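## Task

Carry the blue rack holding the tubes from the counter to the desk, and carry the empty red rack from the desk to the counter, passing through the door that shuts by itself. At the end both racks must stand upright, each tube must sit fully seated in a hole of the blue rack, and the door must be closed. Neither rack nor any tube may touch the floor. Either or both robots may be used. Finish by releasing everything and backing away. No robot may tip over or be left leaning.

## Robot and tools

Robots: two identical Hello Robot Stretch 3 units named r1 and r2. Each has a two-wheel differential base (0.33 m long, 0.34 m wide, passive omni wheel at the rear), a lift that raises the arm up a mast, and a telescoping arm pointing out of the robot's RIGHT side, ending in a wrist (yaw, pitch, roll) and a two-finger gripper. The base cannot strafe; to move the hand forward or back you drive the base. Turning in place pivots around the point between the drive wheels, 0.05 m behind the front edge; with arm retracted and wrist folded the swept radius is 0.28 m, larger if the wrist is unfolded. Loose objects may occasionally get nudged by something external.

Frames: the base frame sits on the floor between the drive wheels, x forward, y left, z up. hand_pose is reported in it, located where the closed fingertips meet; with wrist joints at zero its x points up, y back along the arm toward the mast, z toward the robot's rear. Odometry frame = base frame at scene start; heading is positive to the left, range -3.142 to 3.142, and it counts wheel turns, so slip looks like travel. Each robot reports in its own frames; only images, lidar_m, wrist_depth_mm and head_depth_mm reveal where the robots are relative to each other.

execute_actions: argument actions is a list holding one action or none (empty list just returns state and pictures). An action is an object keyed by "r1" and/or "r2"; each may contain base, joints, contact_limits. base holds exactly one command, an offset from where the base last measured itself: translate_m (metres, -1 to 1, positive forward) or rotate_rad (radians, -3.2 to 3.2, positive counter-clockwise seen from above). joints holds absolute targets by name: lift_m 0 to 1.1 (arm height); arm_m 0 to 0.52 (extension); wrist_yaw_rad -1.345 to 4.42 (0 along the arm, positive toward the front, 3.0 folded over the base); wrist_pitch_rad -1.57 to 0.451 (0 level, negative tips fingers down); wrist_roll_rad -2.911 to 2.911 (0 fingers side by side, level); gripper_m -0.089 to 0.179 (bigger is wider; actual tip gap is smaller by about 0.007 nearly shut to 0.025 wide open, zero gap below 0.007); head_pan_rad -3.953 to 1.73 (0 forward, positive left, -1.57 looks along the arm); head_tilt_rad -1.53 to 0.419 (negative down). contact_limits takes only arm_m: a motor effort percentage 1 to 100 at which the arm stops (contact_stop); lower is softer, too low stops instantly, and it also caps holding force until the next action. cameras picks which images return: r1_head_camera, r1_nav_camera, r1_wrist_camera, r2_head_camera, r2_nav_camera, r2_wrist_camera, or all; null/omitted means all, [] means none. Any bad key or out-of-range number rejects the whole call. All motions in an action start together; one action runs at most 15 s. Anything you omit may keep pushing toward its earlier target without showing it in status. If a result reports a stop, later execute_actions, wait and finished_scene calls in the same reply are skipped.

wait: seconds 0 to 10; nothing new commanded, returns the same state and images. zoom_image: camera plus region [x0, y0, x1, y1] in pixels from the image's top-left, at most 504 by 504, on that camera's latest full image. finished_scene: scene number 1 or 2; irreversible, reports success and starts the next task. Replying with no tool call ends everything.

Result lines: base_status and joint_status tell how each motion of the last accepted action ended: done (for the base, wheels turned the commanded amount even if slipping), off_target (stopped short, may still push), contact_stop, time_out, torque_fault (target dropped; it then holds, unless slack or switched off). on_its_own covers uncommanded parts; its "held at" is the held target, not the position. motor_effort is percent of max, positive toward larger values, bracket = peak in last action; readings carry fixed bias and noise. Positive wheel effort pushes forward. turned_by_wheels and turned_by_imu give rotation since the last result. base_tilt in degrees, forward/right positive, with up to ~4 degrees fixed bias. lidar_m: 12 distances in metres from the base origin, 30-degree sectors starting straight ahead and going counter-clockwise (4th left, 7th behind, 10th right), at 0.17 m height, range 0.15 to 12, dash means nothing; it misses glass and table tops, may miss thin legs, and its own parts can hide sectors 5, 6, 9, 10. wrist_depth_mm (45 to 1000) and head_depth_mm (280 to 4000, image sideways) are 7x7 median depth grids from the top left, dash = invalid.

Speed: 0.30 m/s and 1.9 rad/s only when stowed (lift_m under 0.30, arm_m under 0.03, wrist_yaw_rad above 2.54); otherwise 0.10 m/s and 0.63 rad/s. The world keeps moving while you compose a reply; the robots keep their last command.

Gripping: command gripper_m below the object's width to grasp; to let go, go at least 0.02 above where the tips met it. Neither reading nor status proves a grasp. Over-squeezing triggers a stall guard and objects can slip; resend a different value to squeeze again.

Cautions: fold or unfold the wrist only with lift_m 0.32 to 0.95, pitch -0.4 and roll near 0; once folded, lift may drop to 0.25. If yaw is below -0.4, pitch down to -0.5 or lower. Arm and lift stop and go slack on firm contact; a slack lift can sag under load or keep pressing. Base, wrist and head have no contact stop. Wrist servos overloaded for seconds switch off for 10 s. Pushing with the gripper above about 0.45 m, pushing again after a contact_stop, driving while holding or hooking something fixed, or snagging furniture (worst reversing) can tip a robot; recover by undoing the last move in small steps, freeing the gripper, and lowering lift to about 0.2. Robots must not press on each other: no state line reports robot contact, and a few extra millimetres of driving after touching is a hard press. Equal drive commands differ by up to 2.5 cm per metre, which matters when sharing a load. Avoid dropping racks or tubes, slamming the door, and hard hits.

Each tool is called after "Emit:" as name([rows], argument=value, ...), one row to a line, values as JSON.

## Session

Emit:
execute_actions(actions=[], cameras=["r1_nav_camera", "r2_nav_camera", "r1_wrist_camera", "r2_wrist_camera"])

Scene clock: 0.00 s.
r1.base_odometry: x=+0.000 y=+0.000 heading=+0.000 (m, m, rad; r1's odometry frame)
r1.turned_by_wheels: +0.000 (rad since the last result)
r1.turned_by_imu: +0.000 (rad since the last result)
r1.base_tilt: forward=+0.4 right=-1.2 (deg)
r1.lidar_m: 1.30 1.61 2.99 1.27 0.81 0.74 0.74 0.87 0.79 0.79 0.98 1.29
r1.head_depth_mm: 1156 1159 1170 1172 1174 1189 1191 / 1197 1200 1202 1212 1217 1226 1233 / 1236 1246 1250 1263 1255 1268 1285 / 1275 1279 1291 1299 1303 1308 1322 / 1322 1335 1345 1349 1355 1363 1376 / 1382 1383 1398 1393 1413 1423 1431 / 1422 1436 1444 1454 1473 1465 1482
r1.base_status: not commanded
r1.joint_positions: lift_m=+0.484 arm_m=-0.001 wrist_yaw_rad=+2.940 wrist_pitch_rad=-0.360 wrist_roll_rad=-0.004 gripper_m=+0.037 head_pan_rad=-0.006 head_tilt_rad=+0.008
r1.joint_status: not commanded
r1.motor_effort: left_wheel=+0 right_wheel=+0 lift_m=+37 arm_m=-1 wrist_yaw_rad=+1 wrist_pitch_rad=+4 wrist_roll_rad=+0 gripper_m=+0 head_pan_rad=+0 head_tilt_rad=+1 (%)
r1.hand_pose: x=+0.0250 y=+0.0826 z=+0.5099 quat_wxyz=(+0.196, +0.703, +0.057, +0.681) (m; r1's base frame)
r1.wrist_depth_mm: - - - - - - - / 767 - - - - - - / 797 - - - - - - / 827 - - - - - - / 759 - - 911 - - - / 685 - 735 757 836 854 904 / 598 - 640 667 711 723 758
r2.base_odometry: x=+0.000 y=+0.000 heading=+0.000 (m, m, rad; r2's odometry frame)
r2.turned_by_wheels: +0.000 (rad since the last result)
r2.turned_by_imu: +0.000 (rad since the last result)
r2.base_tilt: forward=+0.1 right=+0.6 (deg)
r2.lidar_m: 1.48 1.43 1.01 0.96 0.99 1.32 1.65 1.70 1.74 1.65 1.71 1.56
r2.head_depth_mm: 1820 2104 2080 2077 2068 1417 1404 / 1647 2129 2090 2077 2051 1408 1396 / 1794 2119 2102 2074 2071 1412 1399 / 1772 2125 2104 2081 2066 1411 1408 / 1754 2136 2101 2096 2093 1417 1402 / 1729 2125 2105 2075 2086 1421 1409 / 1711 2155 2126 2096 2085 1408 1394
r2.base_status: not commanded
r2.joint_positions: lift_m=+0.376 arm_m=+0.000 wrist_yaw_rad=+3.118 wrist_pitch_rad=-0.591 wrist_roll_rad=+0.004 gripper_m=+0.037 head_pan_rad=+0.000 head_tilt_rad=-0.004
r2.joint_status: not commanded
r2.motor_effort: left_wheel=+0 right_wheel=+2 lift_m=+39 arm_m=+1 wrist_yaw_rad=+0 wrist_pitch_rad=+5 wrist_roll_rad=+0 gripper_m=+0 head_pan_rad=+0 head_tilt_rad=+1 (%)
r2.hand_pose: x=-0.0165 y=+0.0543 z=+0.3521 quat_wxyz=(+0.215, +0.680, +0.198, +0.673) (m; r2's base frame)
r2.wrist_depth_mm: 898 911 - 972 981 - - / 996 976 - - 938 910 885 / 853 825 - 787 801 766 753 / 712 708 684 695 667 657 637 / 618 609 606 593 579 570 560 / 539 554 - - - 512 492 / 481 - - - 459 453 445
pictures: r1_nav_camera (sideways: a quarter turn counterclockwise sets it upright), r1_wrist_camera, r2_nav_camera (sideways: a quarter turn counterclockwise sets it upright), r2_wrist_camera
Images, in order (width x height): r1_nav_camera 672x504, r1_wrist_camera 644x364, r2_nav_camera 672x504, r2_wrist_camera 644x364.

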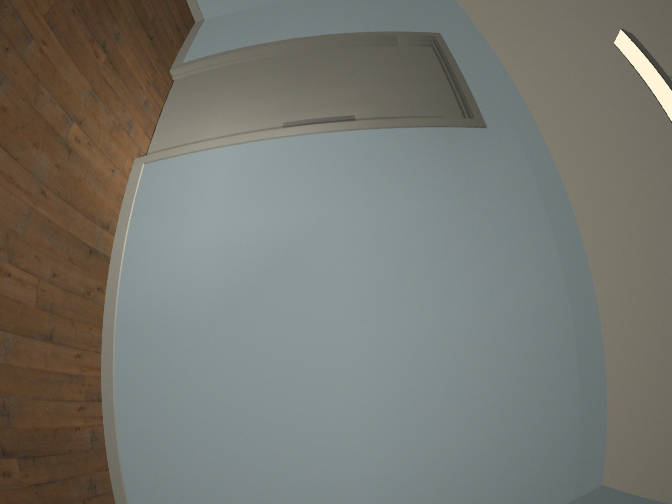

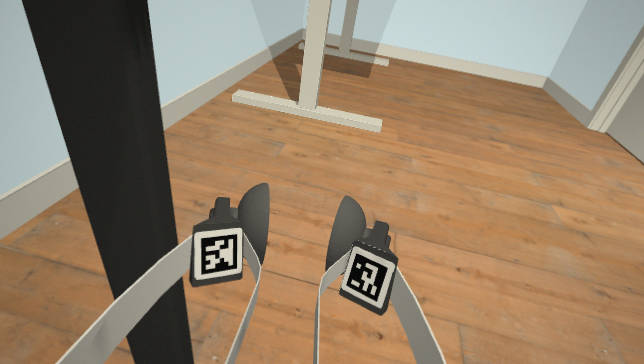

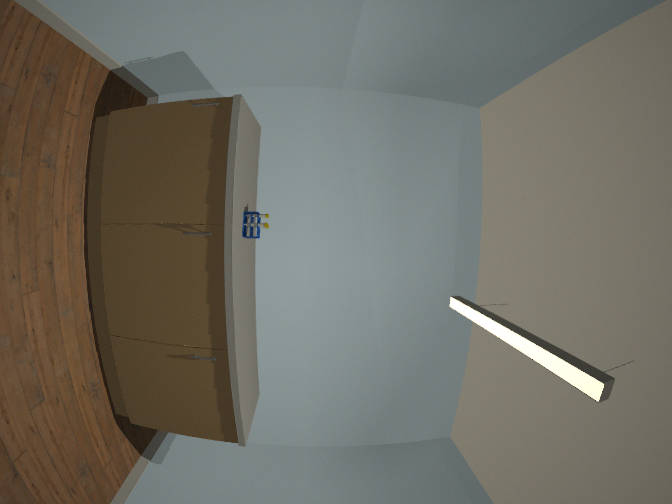

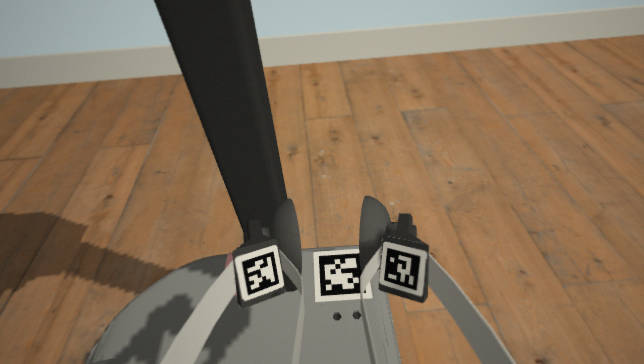

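Emit:
execute_actions([
  {"r1": {"joints": {"head_pan_rad": 1.35, "head_tilt_rad": -0.35, "lift_m": 0.28}}, "r2": {"joints": {"head_pan_rad": 0.1, "head_tilt_rad": -0.3, "lift_m": 0.28}}},
], cameras=["r1_head_camera", "r2_head_camera"])

Emit:
execute_actions([
  {"r1": {"joints": {"head_pan_rad": 0.7, "head_tilt_rad": -0.3}}, "r2": {"joints": {"head_pan_rad": -1.8, "head_tilt_rad": -0.3}}},
], cameras=["r1_head_camera", "r2_head_camera", "r2_nav_camera"])

Scene clock: 11.40 s.
r1.base_odometry: x=+0.000 y=+0.000 heading=+0.000 (m, m, rad; r1's odometry frame)
r1.turned_by_wheels: +0.000 (rad since the last result)
r1.turned_by_imu: -0.001 (rad since the last result)
r1.base_tilt: forward=+0.4 right=-1.2 (deg)
r1.lidar_m: 1.30 1.60 2.99 1.28 0.82 0.74 0.75 0.87 0.79 0.79 0.98 1.30
r1.head_depth_mm: 2455 2645 2838 2978 2328 1753 1393 / 2494 2628 2779 2993 2329 1758 1409 / 2490 2704 2786 3057 2381 1718 1404 / 2561 2691 1988 2880 2395 1727 1415 / 2556 2734 2134 1487 2185 1706 1414 / 2401 2398 2093 2402 2229 1727 1413 / 1764 1764 1670 1770 1759 1675 1431
r1.base_status: not commanded
r1.joint_positions: lift_m=+0.280 arm_m=-0.001 wrist_yaw_rad=+2.940 wrist_pitch_rad=-0.361 wrist_roll_rad=-0.004 gripper_m=+0.037 head_pan_rad=+1.343 head_tilt_rad=-0.345
r1.joint_status: all done
r1.motor_effort: left_wheel=+0(0) right_wheel=+0(0) lift_m=+27(34) arm_m=+0(0) wrist_yaw_rad=+0(0) wrist_pitch_rad=+4(4) wrist_roll_rad=+0(0) gripper_m=+0(0) head_pan_rad=+3(36) head_tilt_rad=-3(24) (%)
r1.hand_pose: x=+0.0250 y=+0.0825 z=+0.3059 quat_wxyz=(+0.197, +0.703, +0.057, +0.681) (m; r1's base frame)
r1.wrist_depth_mm: - - - - - - - / 745 - - - - - - / 720 - 907 988 - - - / 624 - 734 756 808 883 983 / 533 - - 630 665 691 736 / 465 - 511 514 564 579 608 / - - - 451 471 495 511
r2.base_odometry: x=+0.000 y=+0.000 heading=+0.000 (m, m, rad; r2's odometry frame)
r2.turned_by_wheels: +0.000 (rad since the last result)
r2.turned_by_imu: +0.001 (rad since the last result)
r2.base_tilt: forward=+0.1 right=+0.6 (deg)
r2.lidar_m: 1.48 1.42 1.01 0.96 0.99 1.32 1.65 1.70 1.75 1.65 1.71 1.56
r2.head_depth_mm: 1810 1890 1993 1485 1528 1608 1567 / 1836 1925 2017 1541 1530 1620 1579 / 1850 1951 2043 1595 1546 1639 1592 / 1872 1953 2072 1648 1556 1659 1620 / 1886 1974 2079 1717 1575 1664 1648 / 1891 1994 2090 1780 1580 1698 1645 / 1930 2011 2107 2183 2161 2024 1684
r2.base_status: not commanded
r2.joint_positions: lift_m=+0.280 arm_m=+0.000 wrist_yaw_rad=+3.118 wrist_pitch_rad=-0.591 wrist_roll_rad=+0.004 gripper_m=+0.037 head_pan_rad=+0.093 head_tilt_rad=-0.296
r2.joint_status: all done
r2.motor_effort: left_wheel=+0(0) right_wheel=+1(2) lift_m=+32(35) arm_m=+1(1) wrist_yaw_rad=-1(0) wrist_pitch_rad=+6(6) wrist_roll_rad=+0(0) gripper_m=+0(0) head_pan_rad=+5(20) head_tilt_rad=-1(17) (%)
r2.hand_pose: x=-0.0165 y=+0.0542 z=+0.2561 quat_wxyz=(+0.215, +0.680, +0.198, +0.673) (m; r2's base frame)
r2.wrist_depth_mm: 877 921 - 922 918 944 912 / 838 813 - 770 768 753 725 / 686 674 - 646 642 620 593 / 577 551 556 558 537 528 511 / 483 515 - - 468 466 449 / 444 - - - - 408 402 / - - - - 366 360 366
pictures: r1_head_camera (sideways: a quarter turn clockwise sets it upright), r2_head_camera (sideways: a quarter turn clockwise sets it upright)
Images, in order (width x height): r1_head_camera 896x504, r2_head_camera 896x504.

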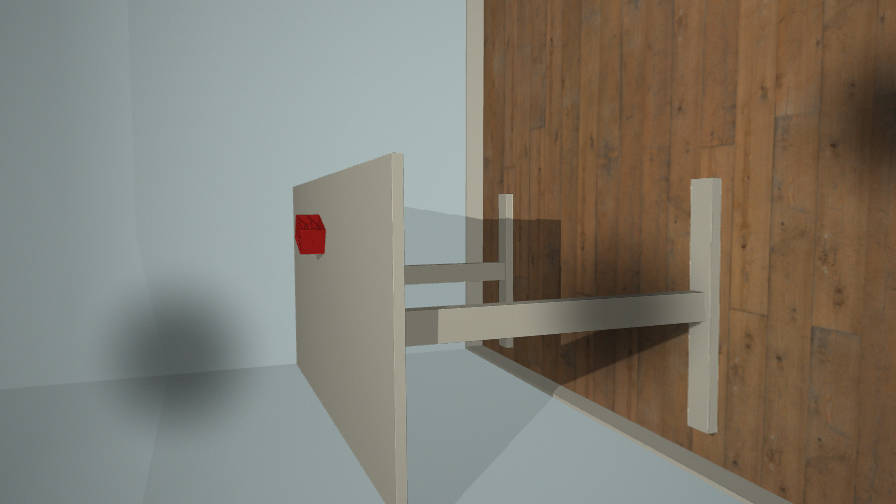

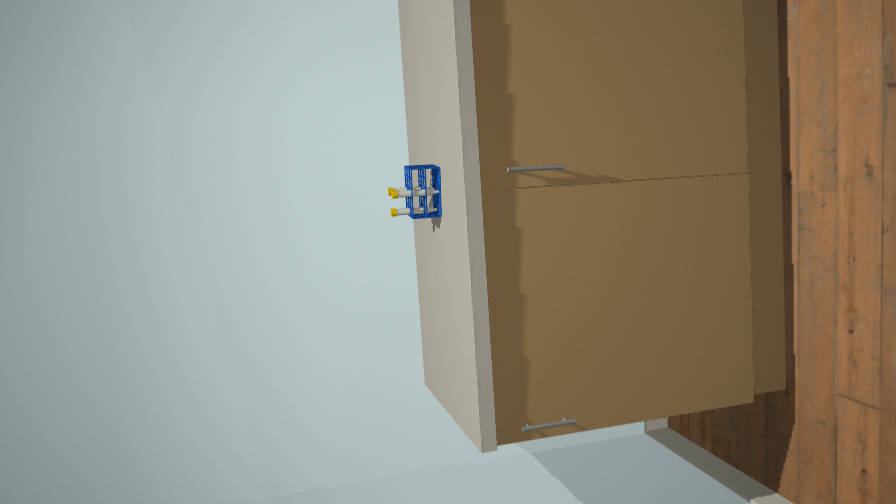

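Scene clock: 12.90 s.
r1.base_odometry: x=+0.000 y=+0.000 heading=+0.000 (m, m, rad; r1's odometry frame)
r1.turned_by_wheels: +0.000 (rad since the last result)
r1.turned_by_imu: +0.000 (rad since the last result)
r1.base_tilt: forward=+0.4 right=-1.2 (deg)
r1.lidar_m: 1.30 1.60 2.99 1.28 0.81 0.74 0.75 0.87 0.79 0.79 0.98 1.30
r1.head_depth_mm: 1389 1454 1527 1604 1683 1721 1433 / 1654 1739 1837 1933 2021 1824 1445 / 1864 1984 2117 2236 2312 1840 1448 / 2116 2247 2412 2571 2536 1865 1451 / 2408 2601 2793 3136 2543 1860 1449 / 2666 2816 2984 3141 2555 1856 1458 / 2540 2659 2805 2963 2591 1853 1468
r1.base_status: not commanded
r1.joint_positions: lift_m=+0.280 arm_m=-0.001 wrist_yaw_rad=+2.940 wrist_pitch_rad=-0.361 wrist_roll_rad=-0.004 gripper_m=+0.037 head_pan_rad=+0.707 head_tilt_rad=-0.310
r1.joint_status: all done
r1.motor_effort: left_wheel=+0(0) right_wheel=+0(0) lift_m=+27(27) arm_m=+0(0) wrist_yaw_rad=+1(1) wrist_pitch_rad=+4(4) wrist_roll_rad=+0(0) gripper_m=-1(0) head_pan_rad=-2(31) head_tilt_rad=+4(9) (%)
r1.hand_pose: x=+0.0250 y=+0.0825 z=+0.3059 quat_wxyz=(+0.197, +0.703, +0.057, +0.681) (m; r1's base frame)
r1.wrist_depth_mm: - - - - - - - / 746 - - - - - - / 739 - 916 - - - - / 633 - 727 764 815 863 961 / 533 - - 617 659 711 747 / 472 - 507 521 565 575 609 / - - - 454 463 493 515
r2.base_odometry: x=+0.000 y=+0.000 heading=+0.000 (m, m, rad; r2's odometry frame)
r2.turned_by_wheels: +0.000 (rad since the last result)
r2.turned_by_imu: +0.000 (rad since the last result)
r2.base_tilt: forward=+0.1 right=+0.6 (deg)
r2.lidar_m: 1.48 1.42 1.01 0.96 0.99 1.32 1.65 1.70 1.75 1.66 1.70 1.56
r2.head_depth_mm: 1625 1696 1778 1849 1949 1996 1557 / 1563 1638 1729 1804 1891 1971 1588 / 1536 1613 1673 1768 1854 1920 1593 / 1511 1572 1641 1707 1808 1883 1615 / 1471 1535 1591 1682 1755 1830 1637 / 1440 1503 1561 1624 1701 1791 1653 / 1409 1461 1526 1585 1656 1735 1680
r2.base_status: not commanded
r2.joint_positions: lift_m=+0.280 arm_m=+0.000 wrist_yaw_rad=+3.118 wrist_pitch_rad=-0.591 wrist_roll_rad=+0.004 gripper_m=+0.037 head_pan_rad=-1.793 head_tilt_rad=-0.296
r2.joint_status: all done
r2.motor_effort: left_wheel=-1(0) right_wheel=+1(1) lift_m=+32(32) arm_m=+0(1) wrist_yaw_rad=-1(0) wrist_pitch_rad=+6(6) wrist_roll_rad=+0(0) gripper_m=+0(0) head_pan_rad=-5(52) head_tilt_rad=-2(2) (%)
r2.hand_pose: x=-0.0165 y=+0.0542 z=+0.2561 quat_wxyz=(+0.215, +0.680, +0.198, +0.673) (m; r2's base frame)
r2.wrist_depth_mm: 892 890 - 955 950 944 908 / 821 857 - 790 758 769 732 / 695 661 - 638 632 612 608 / 578 563 556 556 528 527 523 / 489 509 - - 476 459 446 / 450 - - - - 404 395 / - - - - 363 360 362
pictures: r1_head_camera (sideways: a quarter turn clockwise sets it upright), r2_head_camera (sideways: a quarter turn clockwise sets it upright), r2_nav_camera (sideways: a quarter turn counterclockwise sets it upright)
Images, in order (width x height): r1_head_camera 896x504, r2_head_camera 896x504, r2_nav_camera 672x504.

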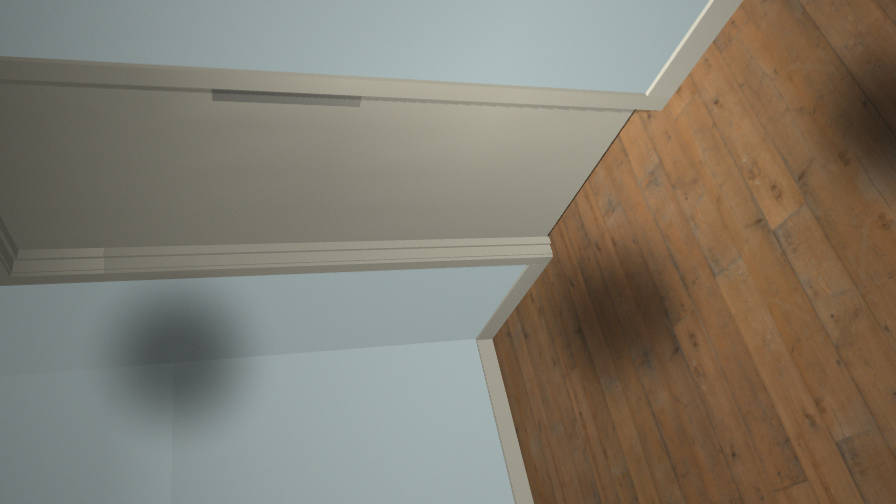

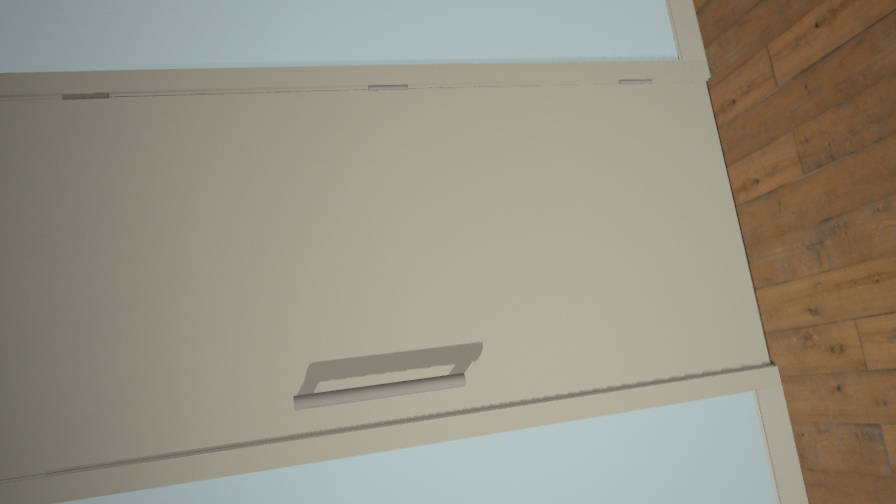

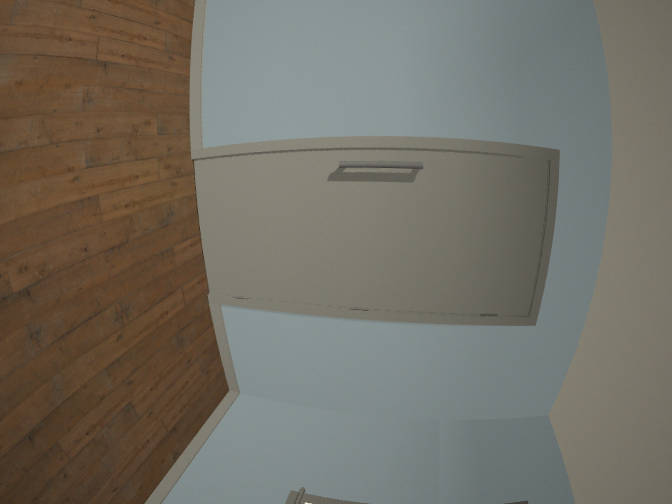

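Emit:
execute_actions([
  {"r1": {"base": {"translate_m": 0.45}, "joints": {"head_pan_rad": -1.57, "head_tilt_rad": -0.45}}, "r2": {"base": {"translate_m": 1.0}, "joints": {"head_pan_rad": -1.57, "head_tilt_rad": -0.55}}},
], cameras=[])

Emit:
execute_actions([
  {"r1": {"base": {"rotate_rad": -1.96}}, "r2": {"base": {"rotate_rad": 1.57}}},
], cameras=["r2_head_camera"])

Emit:
execute_actions([
  {"r1": {"base": {"translate_m": -1.0}}, "r2": {"joints": {"lift_m": 0.94, "wrist_pitch_rad": -0.4}}},
], cameras=[])

Emit:
execute_actions([
  {"r1": {"base": {"translate_m": -0.95}}, "r2": {"joints": {"wrist_yaw_rad": 0.0, "gripper_m": 0.179}}},
], cameras=["r1_head_camera", "r2_head_camera", "r2_wrist_camera"])

Scene clock: 61.27 s.
r1.base_odometry: x=+0.450 y=+0.000 heading=+0.000 (m, m, rad; r1's odometry frame)
r1.turned_by_wheels: +0.000 (rad since the last result)
r1.turned_by_imu: -0.002 (rad since the last result)
r1.base_tilt: forward=+0.4 right=-1.3 (deg)
r1.lidar_m: 0.87 1.08 2.16 1.42 1.28 1.16 1.17 1.04 0.95 0.96 0.95 0.87
r1.head_depth_mm: 742 801 866 951 1045 1156 1246 / 766 827 898 985 1090 1219 1284 / 786 857 929 1017 1129 1273 1306 / 811 881 965 1061 1182 1335 1317 / 837 907 1000 1111 1234 1413 1313 / 862 941 1037 1147 1293 1474 1319 / 895 976 1080 1198 1361 1485 1310
r1.base_status: done
r1.joint_positions: lift_m=+0.280 arm_m=-0.001 wrist_yaw_rad=+2.940 wrist_pitch_rad=-0.361 wrist_roll_rad=-0.004 gripper_m=+0.037 head_pan_rad=-1.563 head_tilt_rad=-0.445
r1.joint_status: all done
r1.motor_effort: left_wheel=+0(7) right_wheel=+0(6) lift_m=+28(28) arm_m=+0(0) wrist_yaw_rad=+0(1) wrist_pitch_rad=+4(4) wrist_roll_rad=+0(0) gripper_m=+1(1) head_pan_rad=-2(33) head_tilt_rad=-3(17) (%)
r1.hand_pose: x=+0.0250 y=+0.0825 z=+0.3059 quat_wxyz=(+0.197, +0.703, +0.057, +0.681) (m; r1's base frame)
r1.wrist_depth_mm: - - - - - - - / 1000 - - - - - - / 768 - 885 951 - - - / 627 - 727 759 809 869 955 / 532 - - 615 677 700 740 / 472 - 502 515 560 580 611 / - - - 457 467 493 517
r2.base_odometry: x=+1.000 y=+0.000 heading=+0.000 (m, m, rad; r2's odometry frame)
r2.turned_by_wheels: +0.000 (rad since the last result)
r2.turned_by_imu: +0.009 (rad since the last result)
r2.base_tilt: forward=+0.1 right=+0.6 (deg)
r2.lidar_m: 0.48 0.49 0.65 1.00 1.03 1.38 2.65 2.39 1.71 1.63 0.72 0.50
r2.head_depth_mm: 1381 1499 1648 1819 1940 1536 1281 / 1373 1498 1648 1814 1929 1559 1295 / 1367 1494 1634 1803 1927 1586 1303 / 1374 1499 1633 1799 1949 1584 1314 / 1369 1485 1634 1812 1923 1621 1333 / 1367 1484 1622 1793 1954 1639 1348 / 1361 1478 1618 1786 1409 1282 1263
r2.base_status: done
r2.joint_positions: lift_m=+0.280 arm_m=+0.000 wrist_yaw_rad=+3.118 wrist_pitch_rad=-0.591 wrist_roll_rad=+0.004 gripper_m=+0.037 head_pan_rad=-1.577 head_tilt_rad=-0.543
r2.joint_status: all done
r2.motor_effort: left_wheel=-1(6) right_wheel=+1(3) lift_m=+32(32) arm_m=+1(0) wrist_yaw_rad=+1(0) wrist_pitch_rad=+6(6) wrist_roll_rad=+0(0) gripper_m=+0(0) head_pan_rad=+5(31) head_tilt_rad=-3(17) (%)
r2.hand_pose: x=-0.0165 y=+0.0542 z=+0.2561 quat_wxyz=(+0.215, +0.680, +0.198, +0.673) (m; r2's base frame)
r2.wrist_depth_mm: 916 957 - 946 960 948 552 / 825 840 - 790 765 749 608 / 685 657 - 640 635 630 599 / 560 560 552 560 524 526 521 / 491 510 - - 474 455 451 / 442 - - - - 403 404 / - - - - 367 364 362
pictures: none
No camera images: the call's "cameras" was empty. Leave "cameras" out to get every camera's image.

Scene clock: 63.80 s.
r1.base_odometry: x=+0.450 y=+0.000 heading=-1.960 (m, m, rad; r1's odometry frame)
r1.turned_by_wheels: -1.960 (rad since the last result)
r1.turned_by_imu: -1.935 (rad since the last result)
r1.base_tilt: forward=+0.4 right=-1.2 (deg)
r1.lidar_m: 0.95 0.98 0.91 0.87 0.89 1.19 2.83 1.42 1.22 1.16 1.20 0.99
r1.head_depth_mm: 981 1070 1162 1294 1436 1542 1297 / 976 1056 1148 1270 1415 1539 1296 / 963 1050 1143 1256 1396 1516 1305 / 964 1042 1129 1247 1382 1503 1306 / 949 1024 1120 1229 1368 1509 1308 / 939 1014 1106 1210 1347 1469 1316 / 933 1007 1099 1201 1324 1468 1321
r1.base_status: done
r1.joint_positions: lift_m=+0.280 arm_m=-0.001 wrist_yaw_rad=+2.940 wrist_pitch_rad=-0.361 wrist_roll_rad=-0.004 gripper_m=+0.037 head_pan_rad=-1.563 head_tilt_rad=-0.445
r1.joint_status: not commanded
r1.motor_effort: left_wheel=+2(10) right_wheel=-2(7) lift_m=+28(27) arm_m=-1(1) wrist_yaw_rad=+1(0) wrist_pitch_rad=+4(4) wrist_roll_rad=+0(0) gripper_m=+0(0) head_pan_rad=-3(3) head_tilt_rad=-2(2) (%)
r1.hand_pose: x=+0.0250 y=+0.0824 z=+0.3059 quat_wxyz=(+0.197, +0.703, +0.057, +0.681) (m; r1's base frame)
r1.wrist_depth_mm: - 771 811 839 891 938 921 / 785 873 899 945 967 - 948 / 758 - 905 972 - - 915 / 624 - 732 760 808 888 877 / 534 - - 624 664 707 745 / 472 - 506 510 567 574 613 / - - - 455 473 493 509
r2.base_odometry: x=+1.000 y=+0.000 heading=+1.570 (m, m, rad; r2's odometry frame)
r2.turned_by_wheels: +1.570 (rad since the last result)
r2.turned_by_imu: +1.569 (rad since the last result)
r2.base_tilt: forward=+0.1 right=+0.6 (deg)
r2.lidar_m: 1.00 1.02 1.36 2.65 2.41 1.71 1.63 0.73 0.51 0.48 0.49 0.64
r2.head_depth_mm: 935 1019 1079 773 578 637 740 / 931 1016 1078 789 587 632 734 / 926 1013 1092 805 594 627 724 / 926 1009 1086 758 604 615 718 / 922 1004 1082 730 613 616 709 / 924 1002 1096 860 624 611 703 / 917 999 1093 879 635 605 695
r2.base_status: done
r2.joint_positions: lift_m=+0.280 arm_m=+0.000 wrist_yaw_rad=+3.118 wrist_pitch_rad=-0.591 wrist_roll_rad=+0.004 gripper_m=+0.037 head_pan_rad=-1.577 head_tilt_rad=-0.544
r2.joint_status: not commanded
r2.motor_effort: left_wheel=-1(6) right_wheel=+3(8) lift_m=+32(32) arm_m=+1(1) wrist_yaw_rad=+1(0) wrist_pitch_rad=+6(5) wrist_roll_rad=+0(0) gripper_m=+0(0) head_pan_rad=+5(5) head_tilt_rad=-2(3) (%)
r2.hand_pose: x=-0.0165 y=+0.0542 z=+0.2561 quat_wxyz=(+0.215, +0.680, +0.198, +0.673) (m; r2's base frame)
r2.wrist_depth_mm: - - - 962 935 943 912 / 861 806 - 776 771 762 727 / 682 655 - 641 648 620 615 / 578 566 555 567 541 532 518 / 504 514 - - 472 454 454 / 442 - - - - 406 406 / - - - - 366 368 362
pictures: r2_head_camera (sideways: a quarter turn clockwise sets it upright)
Images, in order (width x height): r2_head_camera 896x504.

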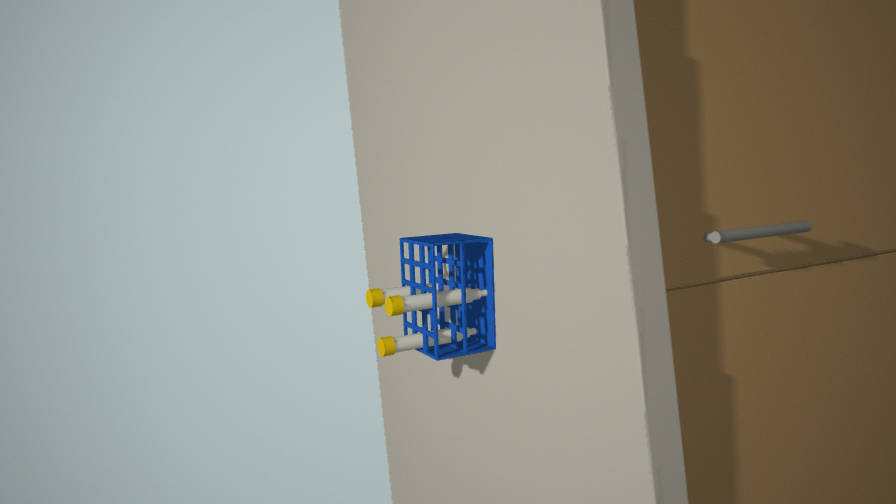

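Scene clock: 70.63 s.
r1.base_odometry: x=+0.829 y=+0.925 heading=-1.960 (m, m, rad; r1's odometry frame)
r1.turned_by_wheels: +0.000 (rad since the last result)
r1.turned_by_imu: -0.001 (rad since the last result)
r1.base_tilt: forward=+0.4 right=-1.2 (deg)
r1.lidar_m: 1.96 1.23 0.87 0.82 0.94 1.26 1.82 1.66 0.74 1.20 1.23 1.64
r1.head_depth_mm: 1008 1094 1162 767 552 475 1291 / 998 1087 1157 776 558 971 1142 / 994 1080 1142 875 1439 1544 1310 / 986 1069 1156 1275 1424 1538 1303 / 979 1055 1157 1255 1406 1519 1305 / 965 1052 1143 1256 1388 1509 1318 / 959 1032 1126 1241 1366 1510 1316
r1.base_status: done
r1.joint_positions: lift_m=+0.280 arm_m=-0.001 wrist_yaw_rad=+2.940 wrist_pitch_rad=-0.361 wrist_roll_rad=-0.004 gripper_m=+0.037 head_pan_rad=-1.563 head_tilt_rad=-0.445
r1.joint_status: not commanded
r1.motor_effort: left_wheel=+1(5) right_wheel=-2(9) lift_m=+28(28) arm_m=-1(1) wrist_yaw_rad=+1(0) wrist_pitch_rad=+4(4) wrist_roll_rad=+0(0) gripper_m=+1(0) head_pan_rad=-3(4) head_tilt_rad=-2(2) (%)
r1.hand_pose: x=+0.0250 y=+0.0824 z=+0.3059 quat_wxyz=(+0.197, +0.703, +0.057, +0.681) (m; r1's base frame)
r1.wrist_depth_mm: - 834 779 826 849 892 950 / 847 924 850 905 943 973 - / 759 - 877 943 - - - / 619 - 720 762 833 878 978 / 527 - - 612 657 696 754 / 465 - 500 511 551 577 608 / - - - 452 469 485 509
r2.base_odometry: x=+1.000 y=+0.000 heading=+1.570 (m, m, rad; r2's odometry frame)
r2.turned_by_wheels: +0.000 (rad since the last result)
r2.turned_by_imu: +0.001 (rad since the last result)
r2.base_tilt: forward=+0.1 right=+0.6 (deg)
r2.lidar_m: 1.00 1.02 1.36 2.65 2.41 1.71 1.63 0.73 0.51 0.48 0.49 0.64
r2.head_depth_mm: 933 1017 1086 776 577 624 - / 933 1015 1080 791 587 620 - / 930 1015 1095 806 595 624 - / 926 1002 1091 753 605 613 - / 924 1006 1086 730 614 616 693 / 919 998 1096 863 623 610 701 / 919 999 1094 881 634 604 695
r2.base_status: not commanded
r2.joint_positions: lift_m=+0.940 arm_m=+0.000 wrist_yaw_rad=+3.118 wrist_pitch_rad=-0.424 wrist_roll_rad=+0.004 gripper_m=+0.037 head_pan_rad=-1.577 head_tilt_rad=-0.544
r2.joint_status: all done
r2.motor_effort: left_wheel=-1(1) right_wheel=+2(2) lift_m=+47(50) arm_m=+0(2) wrist_yaw_rad=+0(0) wrist_pitch_rad=+12(14) wrist_roll_rad=+0(0) gripper_m=+0(0) head_pan_rad=+4(4) head_tilt_rad=-3(2) (%)
r2.hand_pose: x=-0.0159 y=+0.0785 z=+0.9511 quat_wxyz=(+0.157, +0.694, +0.140, +0.688) (m; r2's base frame)
r2.wrist_depth_mm: - - - - - - - / - - - - - - - / - - - - - - - / - - - - - - - / - - - - - - - / - - - - - - - / - - - - - - -
pictures: none
No camera images: the call's "cameras" was empty. Leave "cameras" out to get every camera's image.

Scene clock: 75.57 s.
r1.base_odometry: x=+1.190 y=+1.804 heading=-1.960 (m, m, rad; r1's odometry frame)
r1.turned_by_wheels: +0.000 (rad since the last result)
r1.turned_by_imu: +0.000 (rad since the last result)
r1.base_tilt: forward=+0.4 right=-1.2 (deg)
r1.lidar_m: 2.91 1.17 0.93 0.79 0.83 0.91 0.87 0.89 0.93 1.23 0.99 1.01
r1.head_depth_mm: 1037 1121 1188 768 551 1534 1267 / 1024 1117 1173 774 553 1540 1302 / 1018 1104 1173 780 556 1553 1297 / 1013 1096 1170 782 558 1509 1314 / 1002 1081 1156 704 561 1508 1314 / 995 1077 1144 789 564 1464 1315 / 981 1069 1139 795 565 1469 1322
r1.base_status: done
r1.joint_positions: lift_m=+0.280 arm_m=-0.001 wrist_yaw_rad=+2.940 wrist_pitch_rad=-0.362 wrist_roll_rad=-0.004 gripper_m=+0.037 head_pan_rad=-1.563 head_tilt_rad=-0.445
r1.joint_status: not commanded
r1.motor_effort: left_wheel=+1(6) right_wheel=-2(8) lift_m=+28(28) arm_m=+0(0) wrist_yaw_rad=+1(0) wrist_pitch_rad=+4(4) wrist_roll_rad=+0(0) gripper_m=+0(0) head_pan_rad=-3(3) head_tilt_rad=-2(2) (%)
r1.hand_pose: x=+0.0250 y=+0.0824 z=+0.3059 quat_wxyz=(+0.197, +0.703, +0.057, +0.681) (m; r1's base frame)
r1.wrist_depth_mm: - 749 768 853 921 938 934 / 747 786 797 949 998 - - / 748 - 864 994 - - - / 627 - 739 773 817 882 963 / 530 - - 609 668 696 737 / 468 - 512 521 558 574 607 / - - - 451 465 502 514
r2.base_odometry: x=+1.000 y=+0.000 heading=+1.570 (m, m, rad; r2's odometry frame)
r2.turned_by_wheels: +0.000 (rad since the last result)
r2.turned_by_imu: +0.001 (rad since the last result)
r2.base_tilt: forward=+0.1 right=+0.6 (deg)
r2.lidar_m: 1.00 1.03 1.37 2.65 2.41 1.71 1.63 0.73 0.51 0.48 0.49 0.64
r2.head_depth_mm: 933 1017 1088 774 577 625 - / 930 1018 1081 789 590 - - / 930 1008 1093 806 598 - - / 925 1007 1088 756 604 608 725 / 924 1003 1086 728 615 625 709 / 920 1004 1099 861 624 611 701 / 914 995 1088 882 634 605 696
r2.base_status: not commanded
r2.joint_positions: lift_m=+0.940 arm_m=+0.000 wrist_yaw_rad=+0.002 wrist_pitch_rad=-0.424 wrist_roll_rad=+0.004 gripper_m=+0.179 head_pan_rad=-1.577 head_tilt_rad=-0.544
r2.joint_status: all done
r2.motor_effort: left_wheel=-1(1) right_wheel=+2(2) lift_m=+46(47) arm_m=+0(0) wrist_yaw_rad=-2(3) wrist_pitch_rad=+12(12) wrist_roll_rad=+0(0) gripper_m=+0(88) head_pan_rad=+4(4) head_tilt_rad=-2(4) (%)
r2.hand_pose: x=-0.0210 y=-0.3688 z=+0.9511 quat_wxyz=(+0.690, +0.149, -0.692, -0.148) (m; r2's base frame)
r2.wrist_depth_mm: 768 772 435 742 708 675 632 / 519 511 440 465 453 435 421 / 374 360 355 340 336 325 318 / 286 281 275 274 275 280 284 / 269 273 316 328 340 346 356 / 335 359 354 379 396 414 - / 411 418 425 445 474 496 520
pictures: r1_head_camera (sideways: a quarter turn clockwise sets it upright), r2_head_camera (sideways: a quarter turn clockwise sets it upright), r2_wrist_camera
Images, in order (width x height): r1_head_camera 896x504, r2_head_camera 896x504, r2_wrist_camera 644x364.

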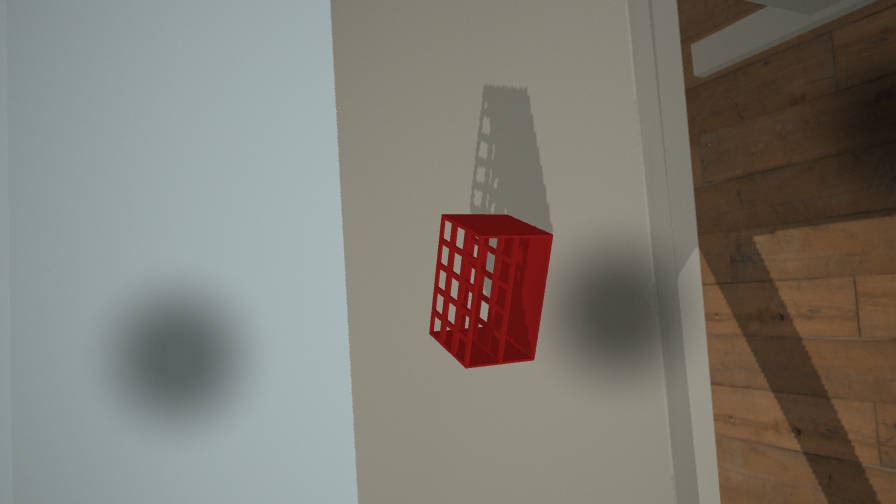

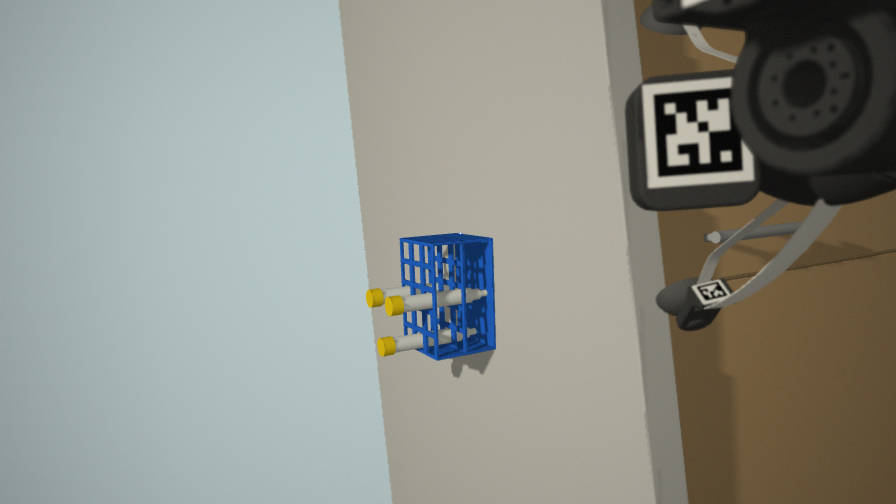

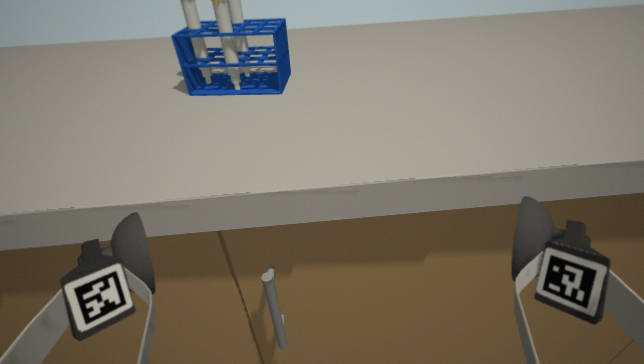

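Emit:
execute_actions(actions=[])

Scene clock: 88.50 s.
r1.base_odometry: x=+1.190 y=+1.804 heading=-1.960 (m, m, rad; r1's odometry frame)
r1.turned_by_wheels: +0.000 (rad since the last result)
r1.turned_by_imu: -0.001 (rad since the last result)
r1.base_tilt: forward=+0.4 right=-1.2 (deg)
r1.lidar_m: 2.91 1.17 0.93 0.79 0.83 0.91 0.87 0.89 0.93 1.23 1.00 1.01
r1.head_depth_mm: 1039 1123 1184 767 551 1535 1266 / 1032 1115 1176 773 555 1542 1315 / 1020 1103 1178 776 555 1538 1312 / 1008 1089 1161 778 559 1511 1309 / 1003 1086 1158 704 561 1512 1314 / 991 1082 1146 792 563 1476 1319 / 986 1064 1141 795 564 1480 1318
r1.base_status: done
r1.joint_positions: lift_m=+0.280 arm_m=-0.001 wrist_yaw_rad=+2.940 wrist_pitch_rad=-0.362 wrist_roll_rad=-0.004 gripper_m=+0.037 head_pan_rad=-1.563 head_tilt_rad=-0.445
r1.joint_status: not commanded
r1.motor_effort: left_wheel=+2(6) right_wheel=-2(8) lift_m=+28(28) arm_m=-1(0) wrist_yaw_rad=+0(0) wrist_pitch_rad=+4(4) wrist_roll_rad=+0(0) gripper_m=+0(0) head_pan_rad=-3(3) head_tilt_rad=-2(2) (%)
r1.hand_pose: x=+0.0250 y=+0.0824 z=+0.3059 quat_wxyz=(+0.197, +0.703, +0.057, +0.681) (m; r1's base frame)
r1.wrist_depth_mm: - 726 760 851 916 952 947 / 744 797 832 937 - - - / 754 - 851 973 - - - / 621 - 730 759 802 886 964 / 530 - - 612 664 704 765 / 472 - 502 511 553 571 604 / - - - 451 465 492 520
r2.base_odometry: x=+1.000 y=+0.000 heading=+1.570 (m, m, rad; r2's odometry frame)
r2.turned_by_wheels: +0.000 (rad since the last result)
r2.turned_by_imu: +0.000 (rad since the last result)
r2.base_tilt: forward=+0.1 right=+0.6 (deg)
r2.lidar_m: 1.00 1.02 1.36 2.65 2.41 1.71 1.63 0.73 0.51 0.48 0.49 0.64
r2.head_depth_mm: 932 1018 1084 773 578 624 - / 933 1012 1084 790 588 - - / 927 1011 1093 805 597 - - / 927 1005 1092 755 606 610 724 / 924 1003 1086 730 615 625 708 / 920 1004 1099 859 624 610 702 / 914 1002 1095 880 633 605 695
r2.base_status: not commanded
r2.joint_positions: lift_m=+0.940 arm_m=+0.000 wrist_yaw_rad=+0.002 wrist_pitch_rad=-0.424 wrist_roll_rad=+0.004 gripper_m=+0.179 head_pan_rad=-1.577 head_tilt_rad=-0.544
r2.joint_status: all done
r2.motor_effort: left_wheel=-1(1) right_wheel=+2(2) lift_m=+47(47) arm_m=-1(0) wrist_yaw_rad=-3(3) wrist_pitch_rad=+12(12) wrist_roll_rad=+0(0) gripper_m=+0(88) head_pan_rad=+4(4) head_tilt_rad=-4(4) (%)
r2.hand_pose: x=-0.0210 y=-0.3688 z=+0.9511 quat_wxyz=(+0.690, +0.149, -0.692, -0.148) (m; r2's base frame)
r2.wrist_depth_mm: 729 772 436 746 705 667 639 / 521 502 442 463 450 434 426 / 371 362 352 340 330 325 318 / 286 281 273 274 274 280 285 / 269 273 317 326 336 346 357 / 332 358 362 378 393 413 - / 415 416 428 450 474 489 528
pictures: r1_head_camera (sideways: a quarter turn clockwise sets it upright), r1_nav_camera (sideways: a quarter turn counterclockwise sets it upright), r1_wrist_camera, r2_head_camera (sideways: a quarter turn clockwise sets it upright), r2_nav_camera (sideways: a quarter turn counterclockwise sets it upright), r2_wrist_camera
Images, in order (width x height): r1_head_camera 896x504, r1_nav_camera 672x504, r1_wrist_camera 644x364, r2_head_camera 896x504, r2_nav_camera 672x504, r2_wrist_camera 644x364.

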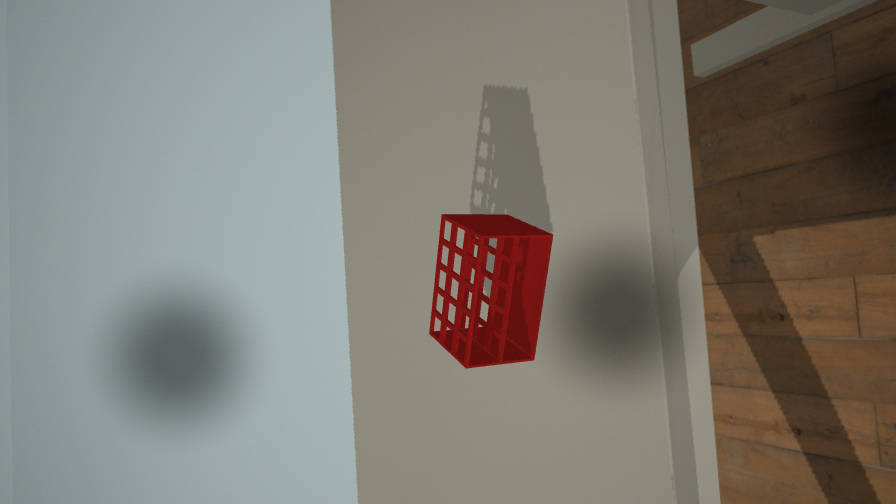

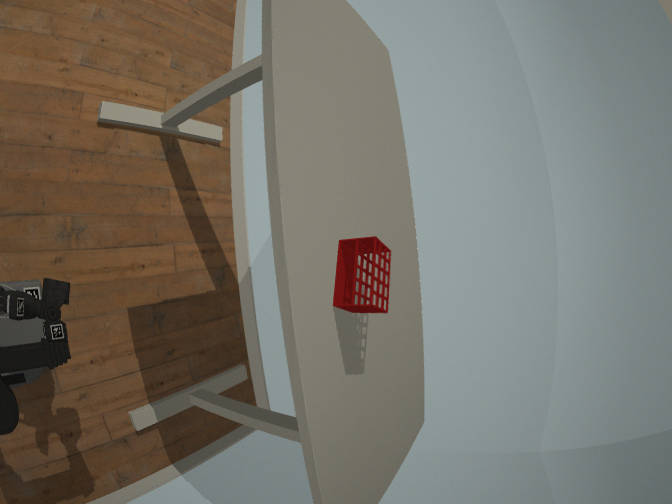

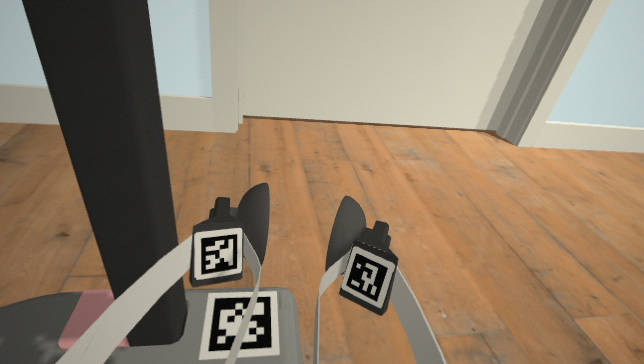

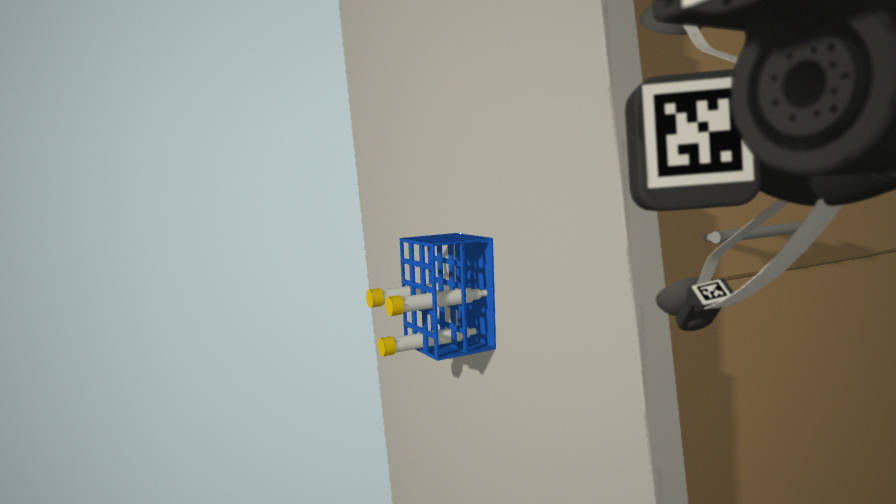

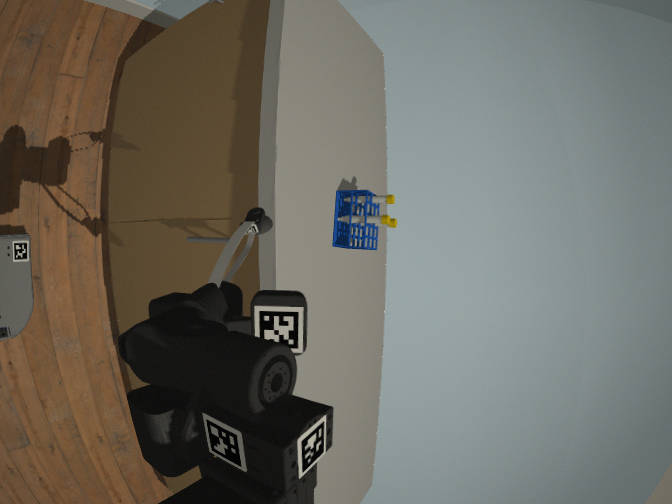

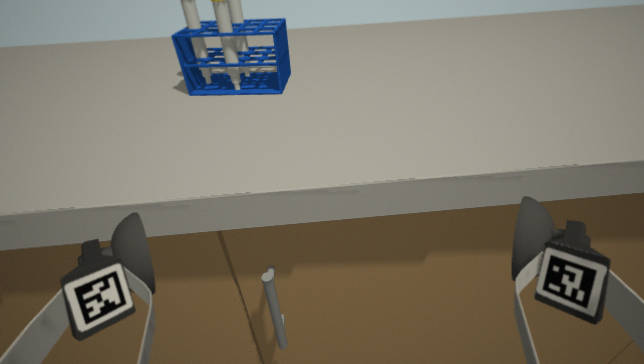

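Emit:
execute_actions([
  {"r1": {"base": {"translate_m": 0.2}, "joints": {"lift_m": 0.93, "wrist_pitch_rad": -0.4}}, "r2": {"base": {"translate_m": 0.125}, "joints": {"wrist_pitch_rad": 0.0, "lift_m": 0.87}}},
], cameras=["r2_wrist_camera", "r1_head_camera"])

Emit:
execute_actions([
  {"r1": {"joints": {"wrist_yaw_rad": 1.4, "gripper_m": 0.179}}, "r2": {"joints": {"arm_m": 0.15}}},
], cameras=["r2_wrist_camera", "r1_head_camera"])

Scene clock: 105.10 s.
r1.base_odometry: x=+1.114 y=+1.619 heading=-1.960 (m, m, rad; r1's odometry frame)
r1.turned_by_wheels: +0.000 (rad since the last result)
r1.turned_by_imu: -0.002 (rad since the last result)
r1.base_tilt: forward=+0.4 right=-1.2 (deg)
r1.lidar_m: 2.72 1.19 0.93 0.89 0.83 1.11 1.07 1.10 1.05 1.22 0.87 1.68
r1.head_depth_mm: 1030 1113 1179 729 550 1615 - / 1020 1111 1168 656 555 1511 - / 1011 1100 1173 780 557 1501 - / 1010 1086 1160 782 559 1501 - / 996 1076 1148 786 562 1474 - / 988 1066 1141 790 564 1477 1347 / 979 1059 1132 796 565 484 1320
r1.base_status: done
r1.joint_positions: lift_m=+0.930 arm_m=-0.001 wrist_yaw_rad=+2.940 wrist_pitch_rad=-0.413 wrist_roll_rad=-0.004 gripper_m=+0.037 head_pan_rad=-1.563 head_tilt_rad=-0.445
r1.joint_status: all done
r1.motor_effort: left_wheel=+1(7) right_wheel=-2(7) lift_m=+44(47) arm_m=+0(1) wrist_yaw_rad=+1(0) wrist_pitch_rad=+4(4) wrist_roll_rad=+0(0) gripper_m=+0(1) head_pan_rad=-4(3) head_tilt_rad=-2(2) (%)
r1.hand_pose: x=+0.0238 y=+0.0764 z=+0.9434 quat_wxyz=(+0.214, +0.701, +0.076, +0.676) (m; r1's base frame)
r1.wrist_depth_mm: - 817 858 888 903 908 947 / 771 882 922 959 - 984 - / 845 - - - - - - / 944 - - - - - - / - - - - - - - / - - - - - - - / - - - - - - -
r2.base_odometry: x=+1.000 y=+0.125 heading=+1.570 (m, m, rad; r2's odometry frame)
r2.turned_by_wheels: +0.000 (rad since the last result)
r2.turned_by_imu: +0.002 (rad since the last result)
r2.base_tilt: forward=+0.1 right=+0.6 (deg)
r2.lidar_m: 0.87 0.90 1.19 2.65 2.60 1.84 1.75 0.72 0.50 0.47 0.48 0.63
r2.head_depth_mm: 929 1011 1078 774 597 627 696 / 929 1009 1072 755 585 598 - / 924 1004 1090 729 595 597 - / 923 1004 1087 753 604 610 706 / 918 1000 1084 842 626 614 695 / 915 996 1093 861 623 600 690 / 912 995 1084 881 634 593 684
r2.base_status: done
r2.joint_positions: lift_m=+0.870 arm_m=+0.000 wrist_yaw_rad=+0.002 wrist_pitch_rad=-0.028 wrist_roll_rad=+0.004 gripper_m=+0.179 head_pan_rad=-1.577 head_tilt_rad=-0.544
r2.joint_status: all done
r2.motor_effort: left_wheel=-2(2) right_wheel=+2(4) lift_m=+32(42) arm_m=+0(0) wrist_yaw_rad=-3(2) wrist_pitch_rad=+14(13) wrist_roll_rad=+0(0) gripper_m=+0(0) head_pan_rad=+4(5) head_tilt_rad=-2(2) (%)
r2.hand_pose: x=-0.0209 y=-0.4006 z=+0.9778 quat_wxyz=(+0.706, +0.011, -0.708, -0.009) (m; r2's base frame)
r2.wrist_depth_mm: 770 796 797 793 831 813 819 / 784 828 827 811 852 843 852 / 840 857 868 837 869 855 885 / 652 606 580 474 506 495 469 / 366 376 341 333 321 316 324 / 275 245 245 241 240 244 - / 230 232 236 240 272 278 285
pictures: r1_head_camera (sideways: a quarter turn clockwise sets it upright), r2_wrist_camera
Images, in order (width x height): r1_head_camera 896x504, r2_wrist_camera 644x364.

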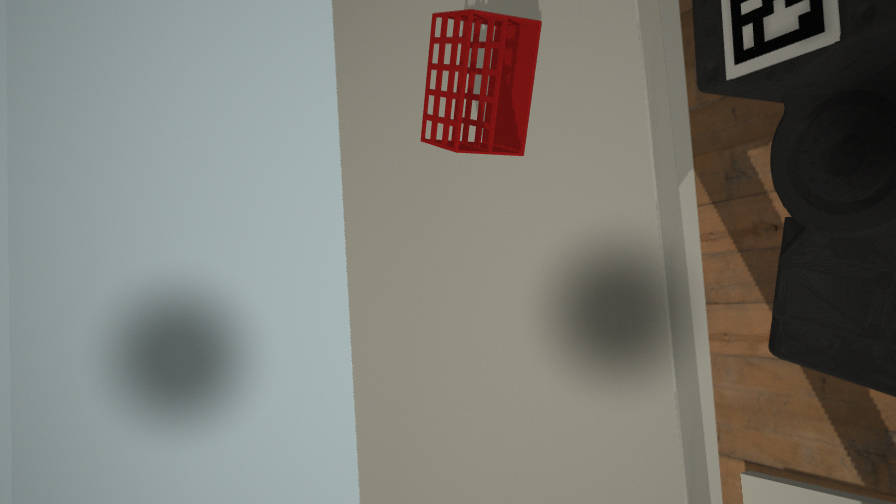

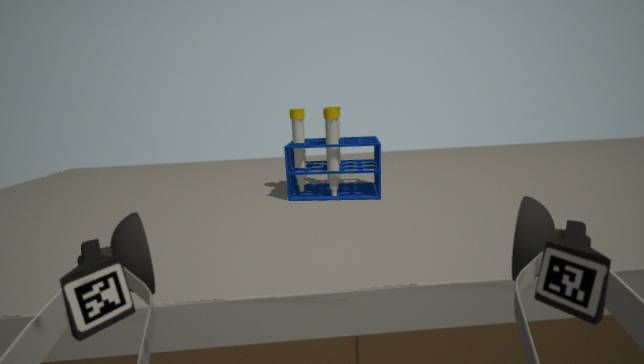

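Scene clock: 107.47 s.
r1.base_odometry: x=+1.114 y=+1.619 heading=-1.960 (m, m, rad; r1's odometry frame)
r1.turned_by_wheels: +0.000 (rad since the last result)
r1.turned_by_imu: +0.000 (rad since the last result)
r1.base_tilt: forward=+0.4 right=-1.3 (deg)
r1.lidar_m: 2.71 1.19 0.93 0.89 0.83 1.12 1.07 1.10 1.05 1.22 0.87 1.68
r1.head_depth_mm: 1027 1117 1186 724 551 1618 - / 1028 1110 1178 656 554 1540 - / 1011 1102 1175 775 556 1548 - / 1007 1085 1156 782 557 1494 1350 / 997 1082 1148 784 561 1480 1314 / 989 1071 1134 790 564 1461 1348 / 983 1059 1142 793 566 486 1390
r1.base_status: not commanded
r1.joint_positions: lift_m=+0.930 arm_m=-0.001 wrist_yaw_rad=+1.402 wrist_pitch_rad=-0.413 wrist_roll_rad=-0.004 gripper_m=+0.179 head_pan_rad=-1.563 head_tilt_rad=-0.445
r1.joint_status: all done
r1.motor_effort: left_wheel=+1(1) right_wheel=-2(2) lift_m=+44(44) arm_m=+0(0) wrist_yaw_rad=-2(3) wrist_pitch_rad=+4(3) wrist_roll_rad=+0(0) gripper_m=+1(90) head_pan_rad=-3(3) head_tilt_rad=-2(2) (%)
r1.hand_pose: x=+0.2004 y=-0.1820 z=+0.9434 quat_wxyz=(+0.624, +0.556, -0.434, +0.336) (m; r1's base frame)
r1.wrist_depth_mm: - - - - - - - / - - - - - 408 483 / - - - - - 319 316 / - - - - - - 244 / - - - - - - 222 / - - - - - - - / 972 - - - - 936 -
r2.base_odometry: x=+1.000 y=+0.125 heading=+1.570 (m, m, rad; r2's odometry frame)
r2.turned_by_wheels: +0.000 (rad since the last result)
r2.turned_by_imu: +0.000 (rad since the last result)
r2.base_tilt: forward=+0.1 right=+0.6 (deg)
r2.lidar_m: 0.87 0.90 1.19 2.65 2.60 1.83 1.75 0.71 0.50 0.47 0.48 0.63
r2.head_depth_mm: 931 1011 1073 775 633 - 743 / 927 1010 1075 781 - - 732 / 924 1004 1088 727 - 624 711 / 921 999 1090 759 594 609 703 / 917 998 1075 843 612 604 697 / 915 997 1091 861 624 600 689 / 917 992 1087 879 635 594 684
r2.base_status: not commanded
r2.joint_positions: lift_m=+0.870 arm_m=+0.150 wrist_yaw_rad=+0.001 wrist_pitch_rad=-0.027 wrist_roll_rad=+0.004 gripper_m=+0.179 head_pan_rad=-1.577 head_tilt_rad=-0.544
r2.joint_status: all done
r2.motor_effort: left_wheel=-2(1) right_wheel=+2(2) lift_m=+32(32) arm_m=+4(3) wrist_yaw_rad=-1(2) wrist_pitch_rad=+14(14) wrist_roll_rad=+0(0) gripper_m=+1(0) head_pan_rad=+5(4) head_tilt_rad=-2(2) (%)
r2.hand_pose: x=-0.0211 y=-0.5501 z=+0.9780 quat_wxyz=(+0.706, +0.010, -0.708, -0.009) (m; r2's base frame)
r2.wrist_depth_mm: 633 660 653 675 671 686 692 / 664 675 680 684 706 708 712 / 695 712 706 705 718 727 745 / 714 602 559 323 460 491 474 / 369 382 343 319 319 315 322 / 275 242 246 240 231 227 - / 189 193 190 187 184 181 175
pictures: r1_head_camera (sideways: a quarter turn clockwise sets it upright), r2_wrist_camera
Images, in order (width x height): r1_head_camera 896x504, r2_wrist_camera 644x364.

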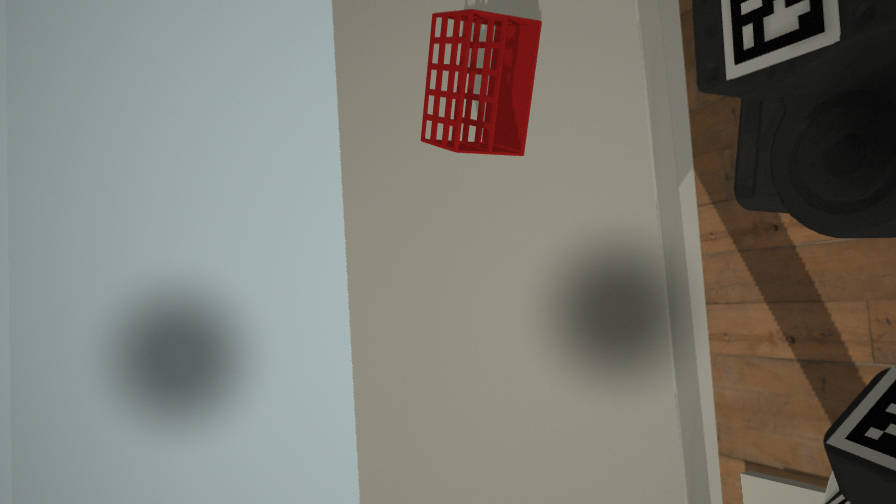

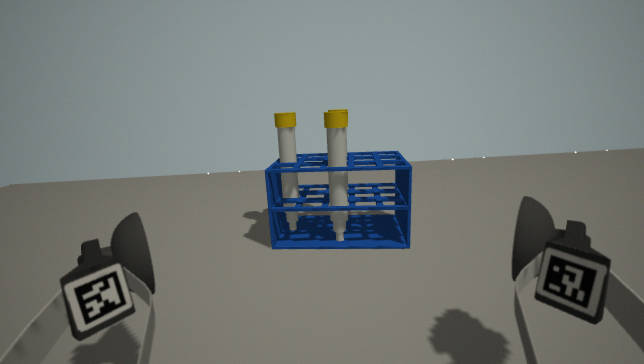

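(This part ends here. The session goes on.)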